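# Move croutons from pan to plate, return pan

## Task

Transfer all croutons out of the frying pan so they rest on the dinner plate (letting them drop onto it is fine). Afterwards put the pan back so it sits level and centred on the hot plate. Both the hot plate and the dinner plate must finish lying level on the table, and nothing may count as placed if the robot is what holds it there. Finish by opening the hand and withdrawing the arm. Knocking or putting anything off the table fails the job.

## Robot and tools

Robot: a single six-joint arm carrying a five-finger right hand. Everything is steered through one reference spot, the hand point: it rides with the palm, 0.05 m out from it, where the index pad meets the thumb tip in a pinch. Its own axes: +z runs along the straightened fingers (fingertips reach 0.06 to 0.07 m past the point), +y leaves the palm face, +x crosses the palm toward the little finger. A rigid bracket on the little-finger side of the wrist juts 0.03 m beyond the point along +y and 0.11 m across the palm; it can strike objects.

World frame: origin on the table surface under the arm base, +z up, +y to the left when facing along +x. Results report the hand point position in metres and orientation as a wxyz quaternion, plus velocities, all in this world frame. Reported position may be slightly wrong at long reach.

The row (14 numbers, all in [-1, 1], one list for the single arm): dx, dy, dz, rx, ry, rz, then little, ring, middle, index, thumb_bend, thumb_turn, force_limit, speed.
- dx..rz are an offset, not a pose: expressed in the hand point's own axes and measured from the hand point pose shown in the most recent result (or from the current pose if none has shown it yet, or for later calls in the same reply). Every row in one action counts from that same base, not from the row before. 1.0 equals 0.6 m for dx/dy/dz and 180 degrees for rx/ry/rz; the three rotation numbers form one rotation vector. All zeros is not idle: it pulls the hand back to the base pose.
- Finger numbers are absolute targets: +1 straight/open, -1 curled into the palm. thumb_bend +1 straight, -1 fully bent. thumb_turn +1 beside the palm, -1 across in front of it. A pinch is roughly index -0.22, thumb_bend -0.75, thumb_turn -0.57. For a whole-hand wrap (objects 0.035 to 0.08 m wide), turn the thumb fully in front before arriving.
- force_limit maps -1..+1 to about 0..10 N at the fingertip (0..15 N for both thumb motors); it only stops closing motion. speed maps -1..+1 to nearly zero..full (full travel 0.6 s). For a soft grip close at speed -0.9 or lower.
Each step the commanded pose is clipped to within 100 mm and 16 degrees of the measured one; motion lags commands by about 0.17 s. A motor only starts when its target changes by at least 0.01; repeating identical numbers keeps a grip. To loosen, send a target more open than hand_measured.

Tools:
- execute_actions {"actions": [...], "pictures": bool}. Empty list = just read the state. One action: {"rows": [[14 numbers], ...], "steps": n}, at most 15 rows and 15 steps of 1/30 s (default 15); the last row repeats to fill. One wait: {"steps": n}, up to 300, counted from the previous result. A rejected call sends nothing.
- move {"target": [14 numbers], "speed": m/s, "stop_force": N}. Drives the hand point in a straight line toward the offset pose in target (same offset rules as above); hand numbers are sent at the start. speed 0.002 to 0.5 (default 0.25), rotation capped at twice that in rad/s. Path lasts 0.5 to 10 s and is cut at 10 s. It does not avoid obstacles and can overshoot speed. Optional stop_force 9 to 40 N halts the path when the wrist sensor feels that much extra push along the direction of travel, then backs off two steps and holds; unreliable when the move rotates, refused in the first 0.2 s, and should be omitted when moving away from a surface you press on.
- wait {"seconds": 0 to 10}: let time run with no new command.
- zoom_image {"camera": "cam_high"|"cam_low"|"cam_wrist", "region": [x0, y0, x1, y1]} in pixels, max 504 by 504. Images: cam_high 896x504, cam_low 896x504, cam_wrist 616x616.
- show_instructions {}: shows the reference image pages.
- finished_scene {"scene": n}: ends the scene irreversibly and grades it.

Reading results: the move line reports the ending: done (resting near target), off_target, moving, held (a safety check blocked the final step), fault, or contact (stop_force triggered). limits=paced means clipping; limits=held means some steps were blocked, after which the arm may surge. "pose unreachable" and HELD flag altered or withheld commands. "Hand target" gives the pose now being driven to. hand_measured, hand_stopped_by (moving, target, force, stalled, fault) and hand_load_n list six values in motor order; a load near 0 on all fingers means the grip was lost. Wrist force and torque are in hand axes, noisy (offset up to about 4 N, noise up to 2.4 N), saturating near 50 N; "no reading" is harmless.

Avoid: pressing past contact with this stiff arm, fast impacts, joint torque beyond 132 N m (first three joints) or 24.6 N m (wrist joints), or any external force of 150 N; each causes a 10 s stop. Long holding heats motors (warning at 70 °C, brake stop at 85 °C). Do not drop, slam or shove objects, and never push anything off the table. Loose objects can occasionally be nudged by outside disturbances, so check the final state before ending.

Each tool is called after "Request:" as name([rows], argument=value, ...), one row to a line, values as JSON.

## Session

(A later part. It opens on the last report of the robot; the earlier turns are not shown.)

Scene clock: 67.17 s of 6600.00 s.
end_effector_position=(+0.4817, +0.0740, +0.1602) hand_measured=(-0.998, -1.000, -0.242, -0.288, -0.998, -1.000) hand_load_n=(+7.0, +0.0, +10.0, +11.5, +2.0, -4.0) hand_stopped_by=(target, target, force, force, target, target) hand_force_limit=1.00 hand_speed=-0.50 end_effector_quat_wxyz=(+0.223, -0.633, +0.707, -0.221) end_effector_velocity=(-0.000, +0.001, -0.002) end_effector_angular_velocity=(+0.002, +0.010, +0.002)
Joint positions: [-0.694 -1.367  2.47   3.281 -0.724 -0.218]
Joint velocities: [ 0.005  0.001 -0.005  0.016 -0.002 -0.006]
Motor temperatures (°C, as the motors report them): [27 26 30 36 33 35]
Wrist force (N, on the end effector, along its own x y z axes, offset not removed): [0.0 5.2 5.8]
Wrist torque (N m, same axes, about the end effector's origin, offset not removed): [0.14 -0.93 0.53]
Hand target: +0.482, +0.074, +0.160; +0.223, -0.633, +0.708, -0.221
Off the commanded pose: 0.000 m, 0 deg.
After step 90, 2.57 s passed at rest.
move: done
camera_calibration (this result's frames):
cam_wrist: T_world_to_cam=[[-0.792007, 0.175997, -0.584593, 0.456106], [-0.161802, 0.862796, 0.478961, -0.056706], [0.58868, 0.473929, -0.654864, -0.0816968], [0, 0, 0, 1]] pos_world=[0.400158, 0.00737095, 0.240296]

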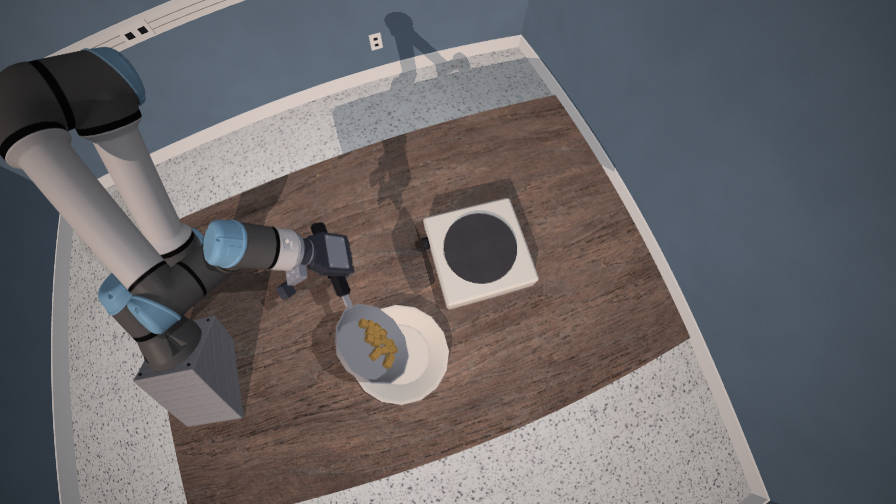

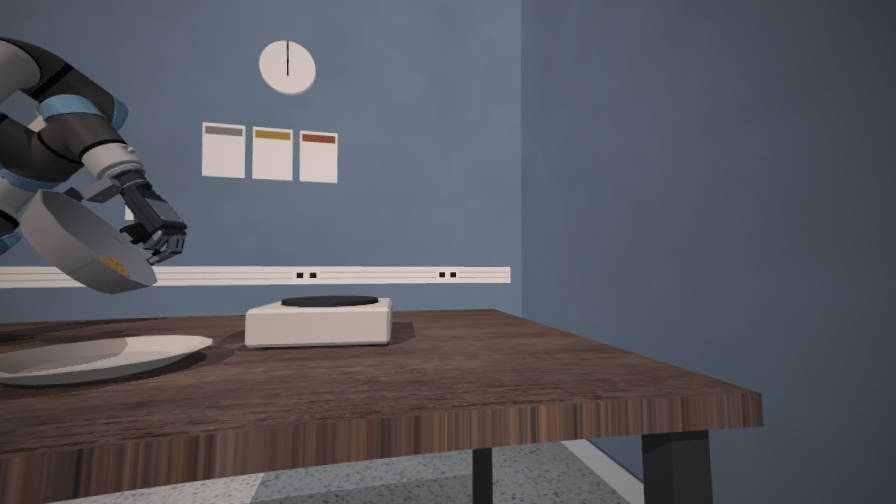

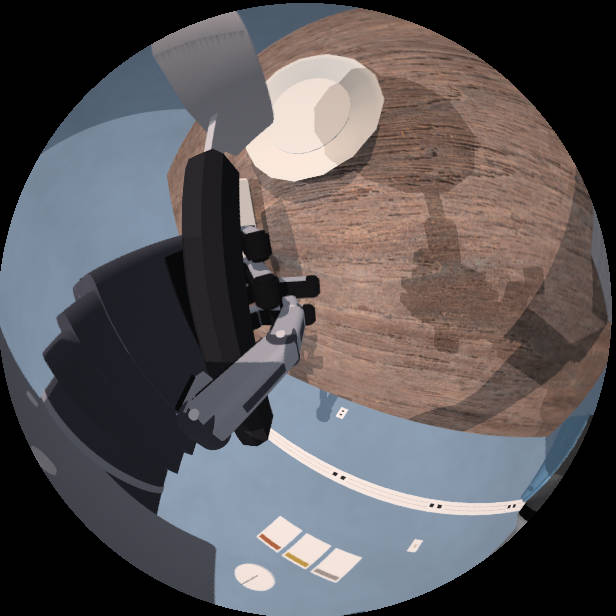

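Request:
move(target=[0.05,0.025,0,-0.1,0,0,-1,-1,-1,-1,-1,-1,1,-0.5], speed=0.03)

Request:
move(target=[0,-0.05,0,-0.14,0,0,-1,-1,-1,-1,-1,-1,1,-0.5], speed=0.03)

Scene clock: 80.10 s of 6600.00 s.
end_effector_position=(+0.4668, +0.0458, +0.1503) hand_measured=(-0.998, -1.000, -0.242, -0.288, -0.998, -1.000) hand_load_n=(+6.5, +0.0, +10.0, +11.5, +2.0, -4.0) hand_stopped_by=(target, target, force, force, target, target) hand_force_limit=1.00 hand_speed=-0.50 end_effector_quat_wxyz=(+0.122, -0.660, +0.733, -0.108) end_effector_velocity=(-0.001, -0.001, -0.001) end_effector_angular_velocity=(+0.002, +0.012, +0.001)
Joint positions: [-0.666 -1.326  2.27   3.83  -0.836 -0.478]
Joint velocities: [ 0.002  0.004 -0.008  0.016 -0.005 -0.007]
Motor temperatures (°C, as the motors report them): [27 26 30 36 33 35]
Wrist force (N, on the end effector, along its own x y z axes, offset not removed): [-0.4 5.6 5.2]
Wrist torque (N m, same axes, about the end effector's origin, offset not removed): [0.36 -0.92 0.25]
Hand target: +0.467, +0.046, +0.150; +0.121, -0.660, +0.733, -0.108
Off the commanded pose: 0.000 m, 0 deg.
After step 90, 4.50 s passed at rest.
move: done
camera_calibration (this result's frames):
cam_wrist: T_world_to_cam=[[-0.934179, 0.180046, -0.308048, 0.468086], [-0.0126174, 0.84614, 0.532812, -0.106956], [0.356582, 0.501628, -0.788174, 0.0610255], [0, 0, 0, 1]] pos_world=[0.414166, -0.0243894, 0.249279]

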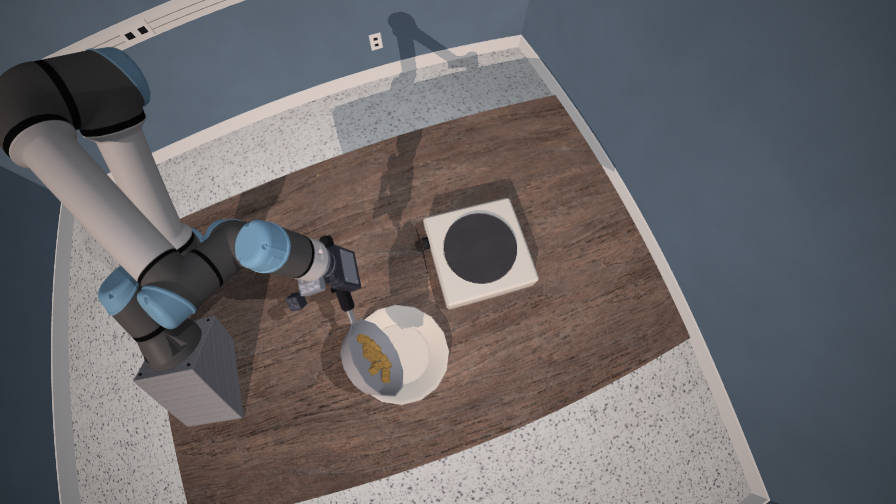

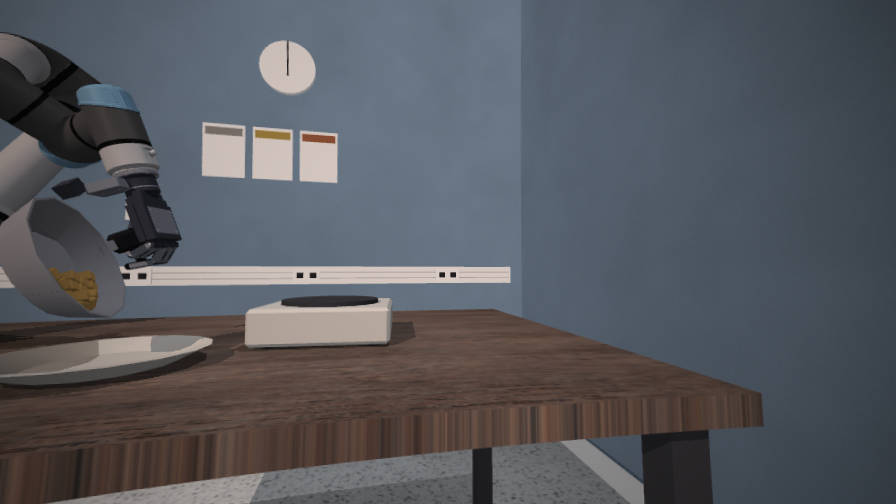

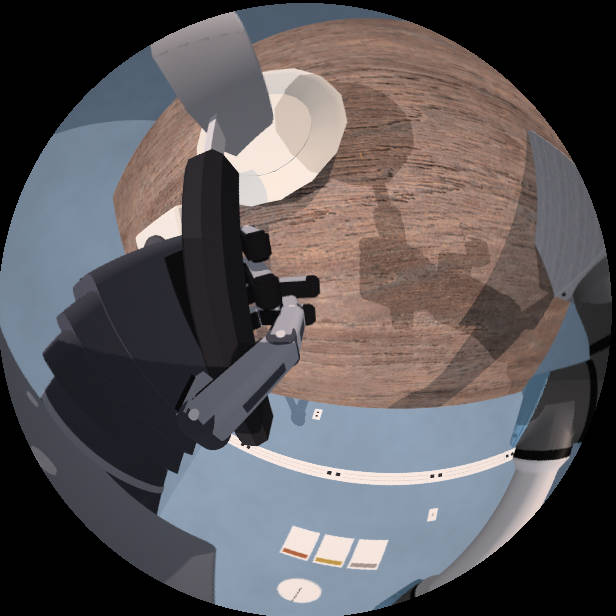

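Scene clock: 87.67 s of 6600.00 s.
end_effector_position=(+0.4950, +0.0427, +0.1600) hand_measured=(-0.998, -1.000, -0.242, -0.288, -0.998, -1.000) hand_load_n=(+5.5, +0.0, +10.0, +11.5, +2.0, -4.0) hand_stopped_by=(target, target, force, force, target, target) hand_force_limit=1.00 hand_speed=-0.50 end_effector_quat_wxyz=(-0.025, -0.671, +0.739, +0.054) end_effector_velocity=(+0.001, -0.000, -0.000) end_effector_angular_velocity=(+0.002, +0.012, +0.000)
Joint positions: [-0.528 -1.121  1.833  4.433 -1.029 -0.592]
Joint velocities: [ 0.004  0.007 -0.012  0.014 -0.005 -0.002]
Motor temperatures (°C, as the motors report them): [27 26 30 36 33 35]
Wrist force (N, on the end effector, along its own x y z axes, offset not removed): [1.0 0.8 4.1]
Wrist torque (N m, same axes, about the end effector's origin, offset not removed): [0.23 -1.08 -0.24]
Hand target: +0.495, +0.043, +0.160; -0.025, -0.671, +0.739, +0.055
Off the commanded pose: 0.000 m, 0 deg.
move: done
camera_calibration (this result's frames):
cam_wrist: T_world_to_cam=[[-0.977876, 0.168756, 0.123609, 0.451017], [0.208769, 0.824536, 0.525886, -0.21668], [-0.0131738, 0.540057, -0.841525, 0.250062], [0, 0, 0, 1]] pos_world=[0.489569, -0.0324989, 0.268632]

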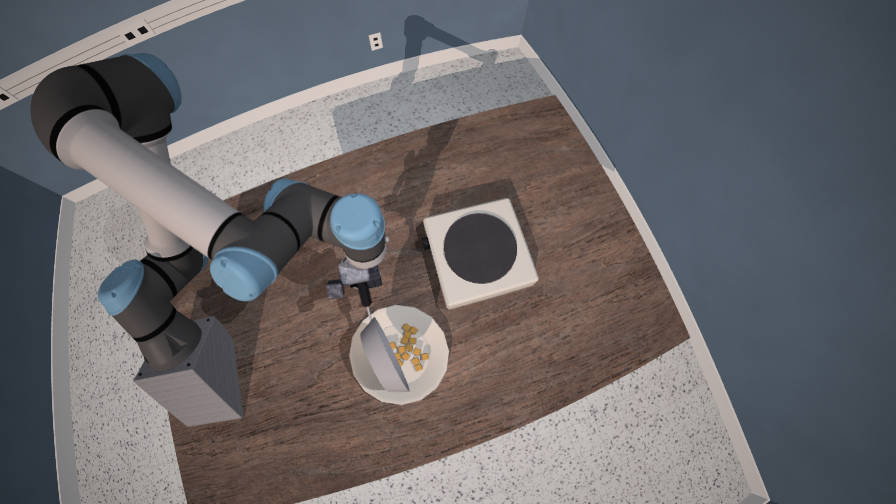

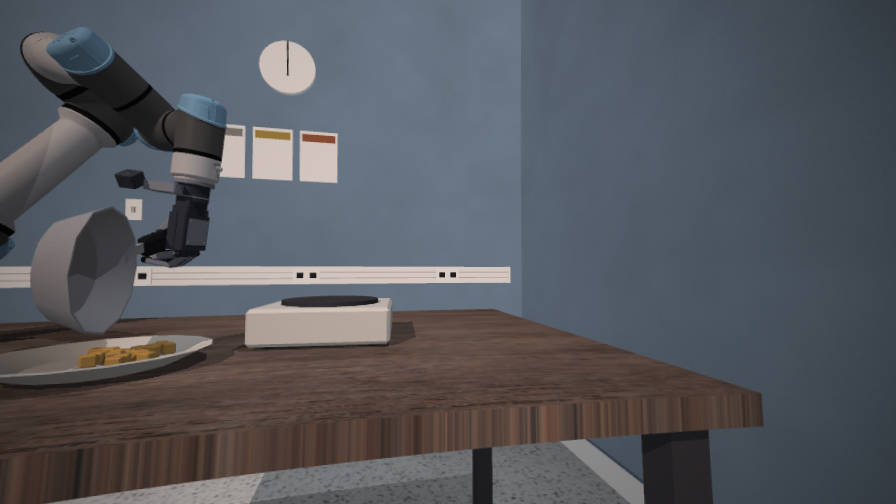

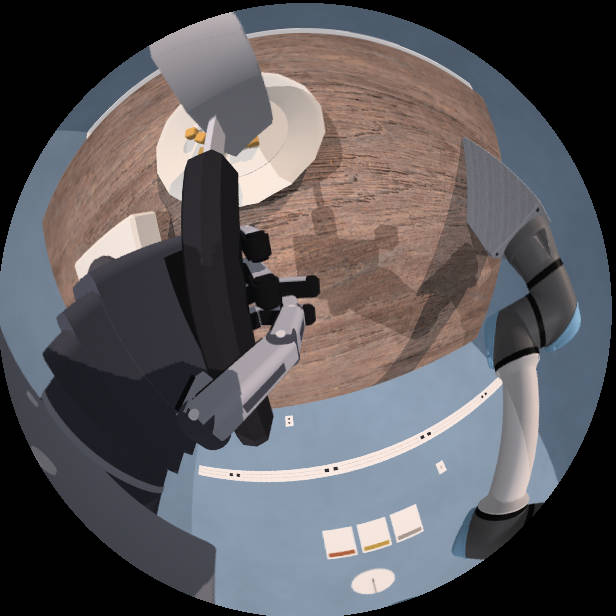

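Request:
move(target=[0,0,-0.1,0,0,0,-1,-1,-1,-1,-1,-1,1,-0.5], speed=0.06)

Request:
move(target=[-0.368,-0.498,-0.043,0.5,0,0,-1,-1,-1,-1,-1,-1,1,-0.5], speed=0.1)

Request:
move(target=[0.01,0.12,0.01,0,0,0.045,-1,-1,-1,-1,-1,-1,1,-0.5], speed=0.06)

Scene clock: 100.37 s of 6600.00 s.
end_effector_position=(+0.5015, +0.0399, +0.2194) hand_measured=(-0.998, -1.000, -0.242, -0.288, -0.998, -1.000) hand_load_n=(+5.0, +0.0, +10.0, +11.5, +2.0, -4.0) hand_stopped_by=(target, target, force, force, target, target) hand_force_limit=1.00 hand_speed=-0.50 end_effector_quat_wxyz=(-0.025, -0.671, +0.739, +0.054) end_effector_velocity=(+0.000, -0.000, +0.002) end_effector_angular_velocity=(-0.000, +0.001, +0.001)
Joint positions: [-0.58  -1.16   1.737  4.595 -1.051 -0.647]
Joint velocities: [-0.001 -0.    -0.004  0.005 -0.001 -0.002]
Motor temperatures (°C, as the motors report them): [27 26 30 36 33 35]
Wrist force (N, on the end effector, along its own x y z axes, offset not removed): [0.2 -0.3 5.6]
Wrist torque (N m, same axes, about the end effector's origin, offset not removed): [-0.06 -1.05 -0.30]
Hand target: +0.502, +0.040, +0.220; -0.025, -0.671, +0.739, +0.054
Off the commanded pose: 0.000 m, 0 deg.
After step 90, 8.30 s passed at rest.
move: done
camera_calibration (this result's frames):
cam_wrist: T_world_to_cam=[[-0.977872, 0.168781, 0.123611, 0.450551], [0.20879, 0.824545, 0.525863, -0.246994], [-0.0131671, 0.540036, -0.841539, 0.301634], [0, 0, 0, 1]] pos_world=[0.496123, -0.03528, 0.328029]

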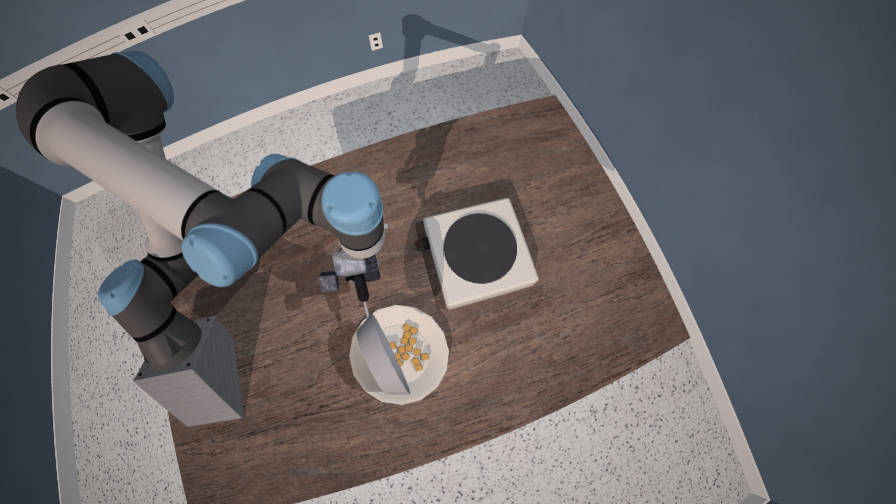

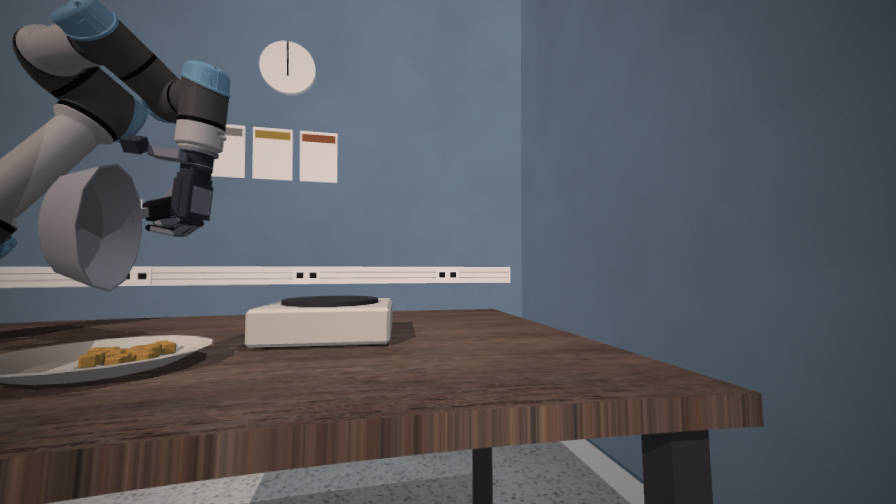

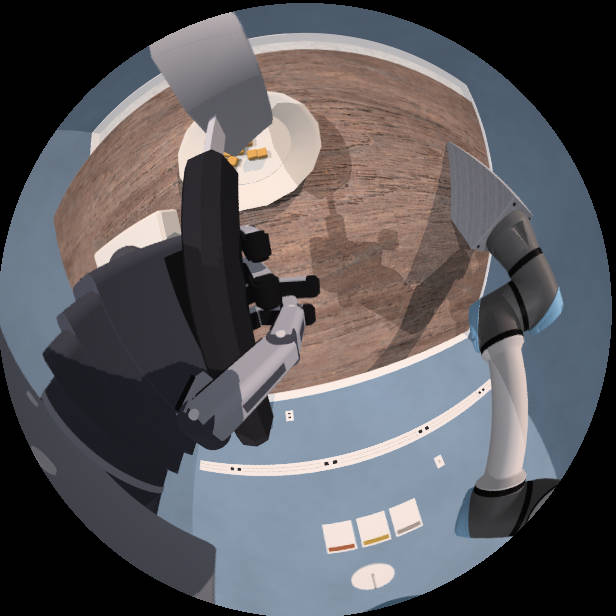

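Scene clock: 108.60 s of 6600.00 s.
end_effector_position=(+0.8214, +0.2302, +0.2193) hand_measured=(-0.998, -1.000, -0.242, -0.288, -0.998, -1.000) hand_load_n=(+5.0, +0.0, +10.0, +11.5, +2.0, -3.5) hand_stopped_by=(target, target, force, force, target, target) hand_force_limit=1.00 hand_speed=-0.50 end_effector_quat_wxyz=(+0.457, -0.492, +0.561, -0.484) end_effector_velocity=(+0.002, +0.001, -0.001) end_effector_angular_velocity=(-0.001, -0.007, -0.001)
Joint positions: [-0.124 -0.881  1.693  2.416 -1.474  0.667]
Joint velocities: [ 0.004  0.006 -0.007 -0.004 -0.009  0.001]
Motor temperatures (°C, as the motors report them): [27 26 30 36 33 35]
Wrist force (N, on the end effector, along its own x y z axes, offset not removed): [-1.5 6.4 -1.3]
Wrist torque (N m, same axes, about the end effector's origin, offset not removed): [0.25 0.14 0.89]
Hand target: +0.822, +0.230, +0.219; +0.457, -0.492, +0.561, -0.484
Off the commanded pose: 0.000 m, 0 deg.
move: done
camera_calibration (this result's frames):
cam_wrist: T_world_to_cam=[[-0.109796, 0.123518, -0.98625, 0.271997], [-0.409111, 0.898685, 0.158096, 0.100435], [0.905855, 0.420844, -0.0481394, -0.698455], [0, 0, 0, 1]] pos_world=[0.703652, 0.170084, 0.218755]

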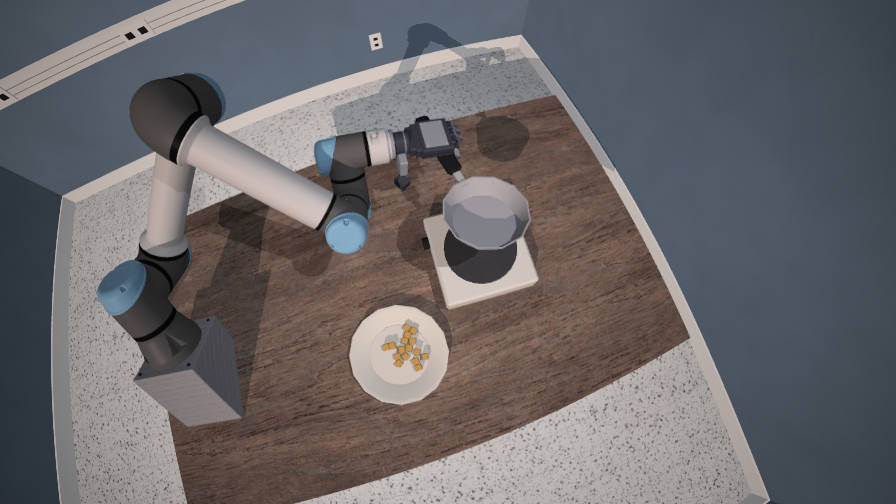

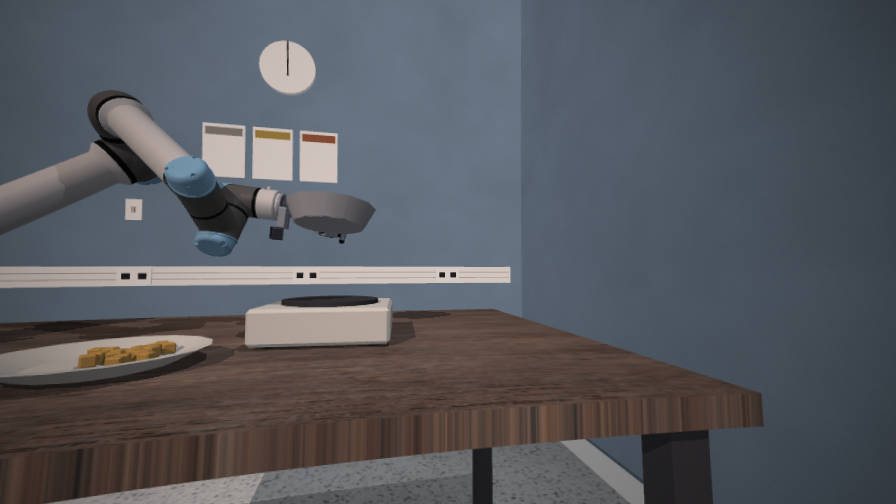

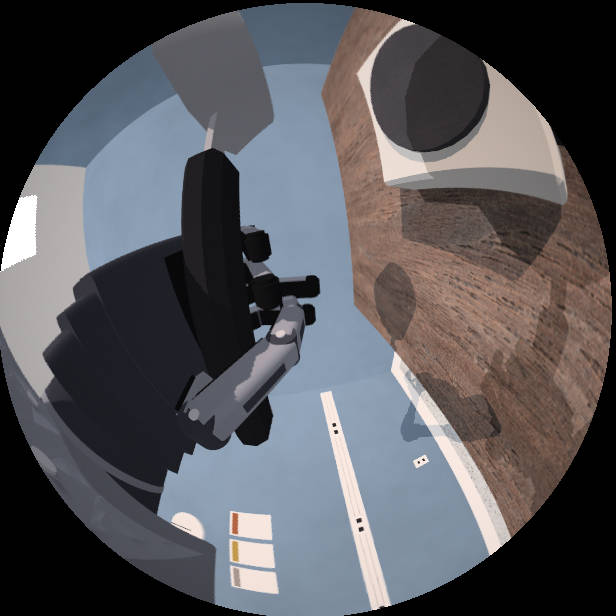

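Scene clock: 110.20 s of 6600.00 s.
end_effector_position=(+0.8189, +0.2271, +0.1471) hand_measured=(-0.998, -1.000, -0.242, -0.288, -0.998, -1.000) hand_load_n=(+5.0, +0.0, +10.0, +11.5, +2.5, -3.0) hand_stopped_by=(target, target, force, force, target, target) hand_force_limit=1.00 hand_speed=-0.50 end_effector_quat_wxyz=(+0.490, -0.451, +0.594, -0.450) end_effector_velocity=(+0.000, +0.000, -0.001) end_effector_angular_velocity=(+0.003, -0.002, -0.001)
Joint positions: [-0.058 -0.746  1.675  2.298 -1.54   0.814]
Joint velocities: [ 0.002  0.003 -0.002 -0.003 -0.004  0.003]
Motor temperatures (°C, as the motors report them): [27 26 30 36 33 35]
Wrist force (N, on the end effector, along its own x y z axes, offset not removed): [2.6 7.9 -2.7]
Wrist torque (N m, same axes, about the end effector's origin, offset not removed): [0.64 -0.22 1.22]
Hand target: +0.819, +0.227, +0.147; +0.490, -0.451, +0.595, -0.450
Off the commanded pose: 0.000 m, 0 deg.
move: done
camera_calibration (this result's frames):
cam_wrist: T_world_to_cam=[[-0.0938493, 0.261257, -0.960696, 0.152825], [-0.397676, 0.874795, 0.276745, 0.0922212], [0.912714, 0.408018, 0.0217968, -0.71129], [0, 0, 0, 1]] pos_world=[0.700221, 0.169618, 0.136801]

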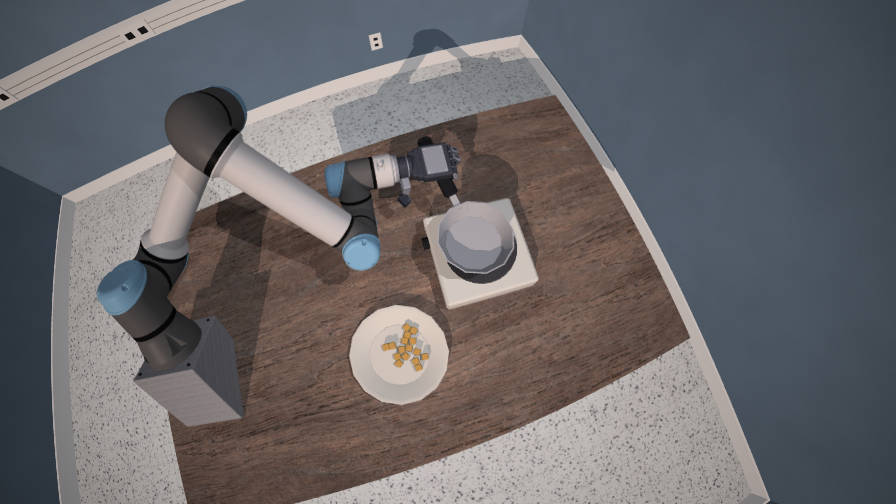

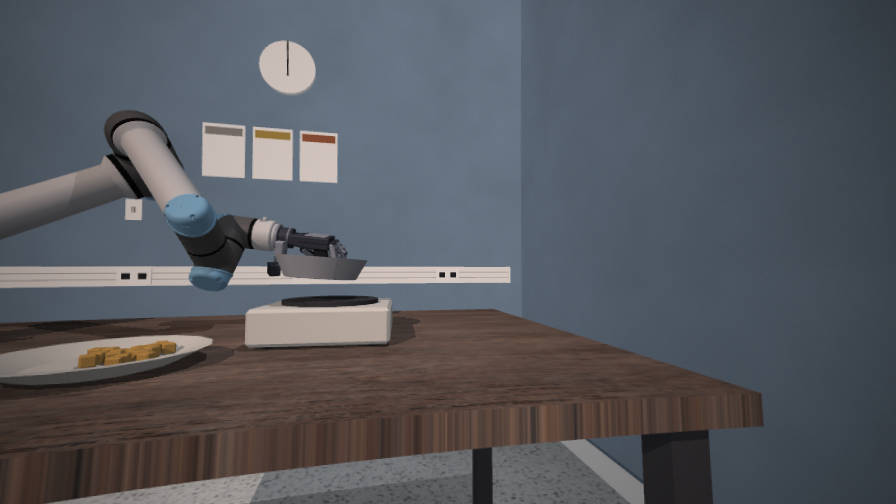

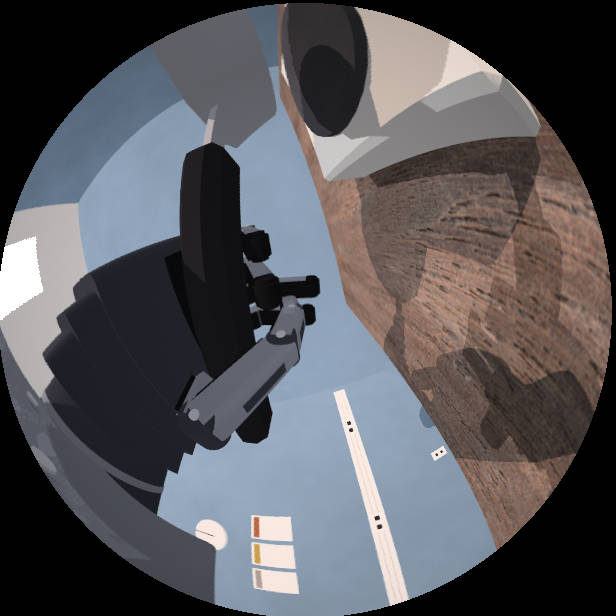

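Request:
move(target=[0.016,0.056,0.032,0.012,0,0,-1,-1,-1,-1,-1,-1,1,-0.5], speed=0.03)

Scene clock: 115.73 s of 6600.00 s.
end_effector_position=(+0.8335, +0.2222, +0.1106) hand_measured=(-0.998, -1.000, -0.242, -0.288, -0.998, -1.000) hand_load_n=(+5.0, +0.0, +10.0, +11.5, +2.5, -3.0) hand_stopped_by=(target, target, force, force, target, target) hand_force_limit=1.00 hand_speed=-0.50 end_effector_quat_wxyz=(+0.498, -0.442, +0.586, -0.462) end_effector_velocity=(+0.001, -0.000, -0.002) end_effector_angular_velocity=(-0.000, -0.001, -0.001)
Joint positions: [-0.014 -0.643  1.591  2.254 -1.611  0.817]
Joint velocities: [ 0.002  0.005 -0.004 -0.001 -0.003  0.   ]
Motor temperatures (°C, as the motors report them): [27 26 30 36 33 35]
Wrist force (N, on the end effector, along its own x y z axes, offset not removed): [0.1 6.5 0.8]
Wrist torque (N m, same axes, about the end effector's origin, offset not removed): [0.19 0.13 1.01]
Hand target: +0.834, +0.222, +0.110; +0.498, -0.442, +0.586, -0.462
Off the commanded pose: 0.000 m, 0 deg.
After step 90, 0.87 s passed at rest.
move: done
camera_calibration (this result's frames):
cam_wrist: T_world_to_cam=[[-0.0567953, 0.25771, -0.964552, 0.0906927], [-0.401725, 0.878552, 0.258387, 0.117018], [0.913998, 0.402159, 0.0536309, -0.725173], [0, 0, 0, 1]] pos_world=[0.714966, 0.165456, 0.0961336]

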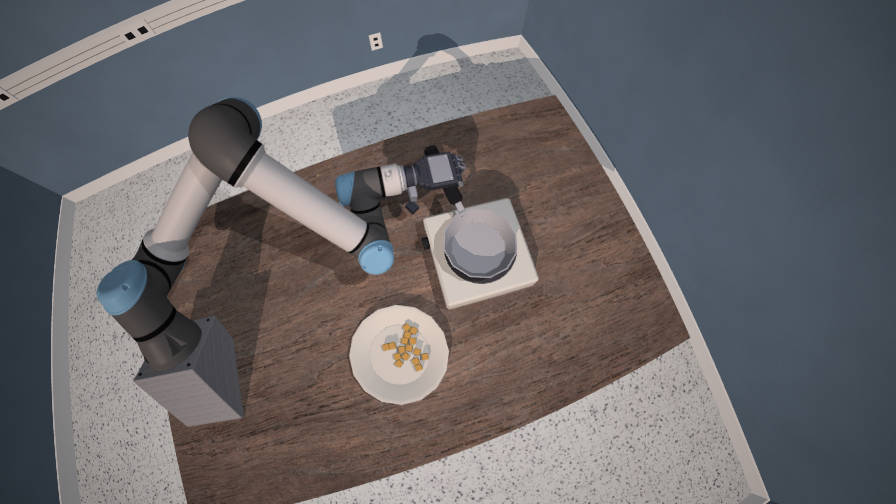

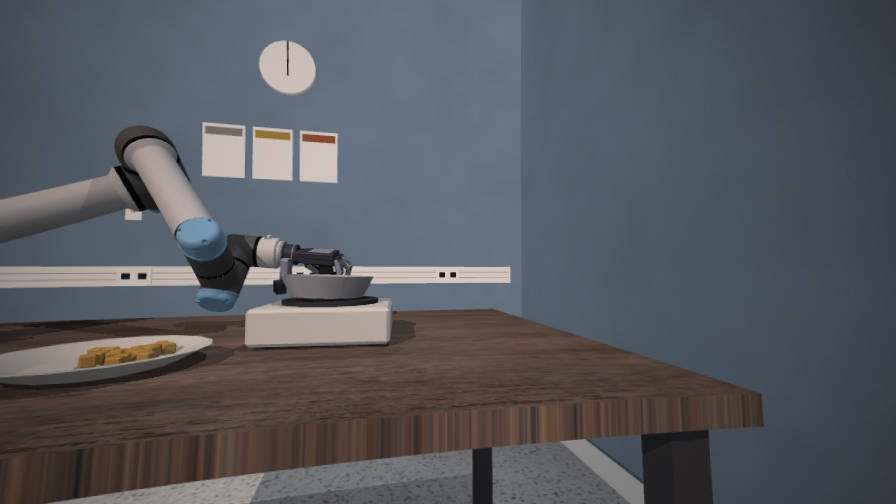

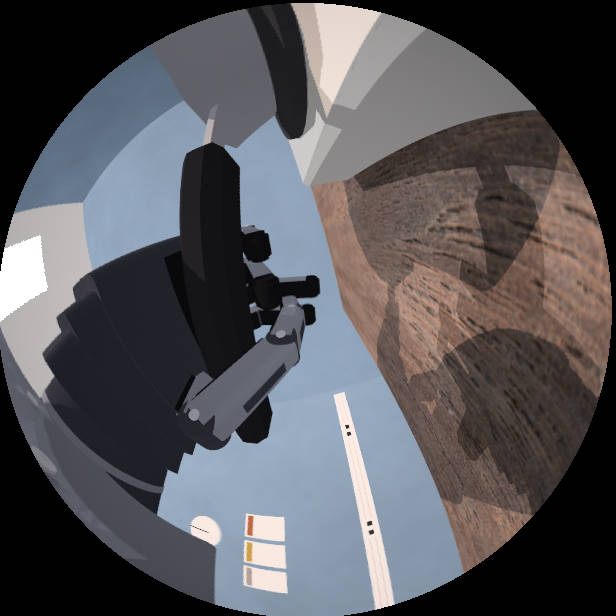

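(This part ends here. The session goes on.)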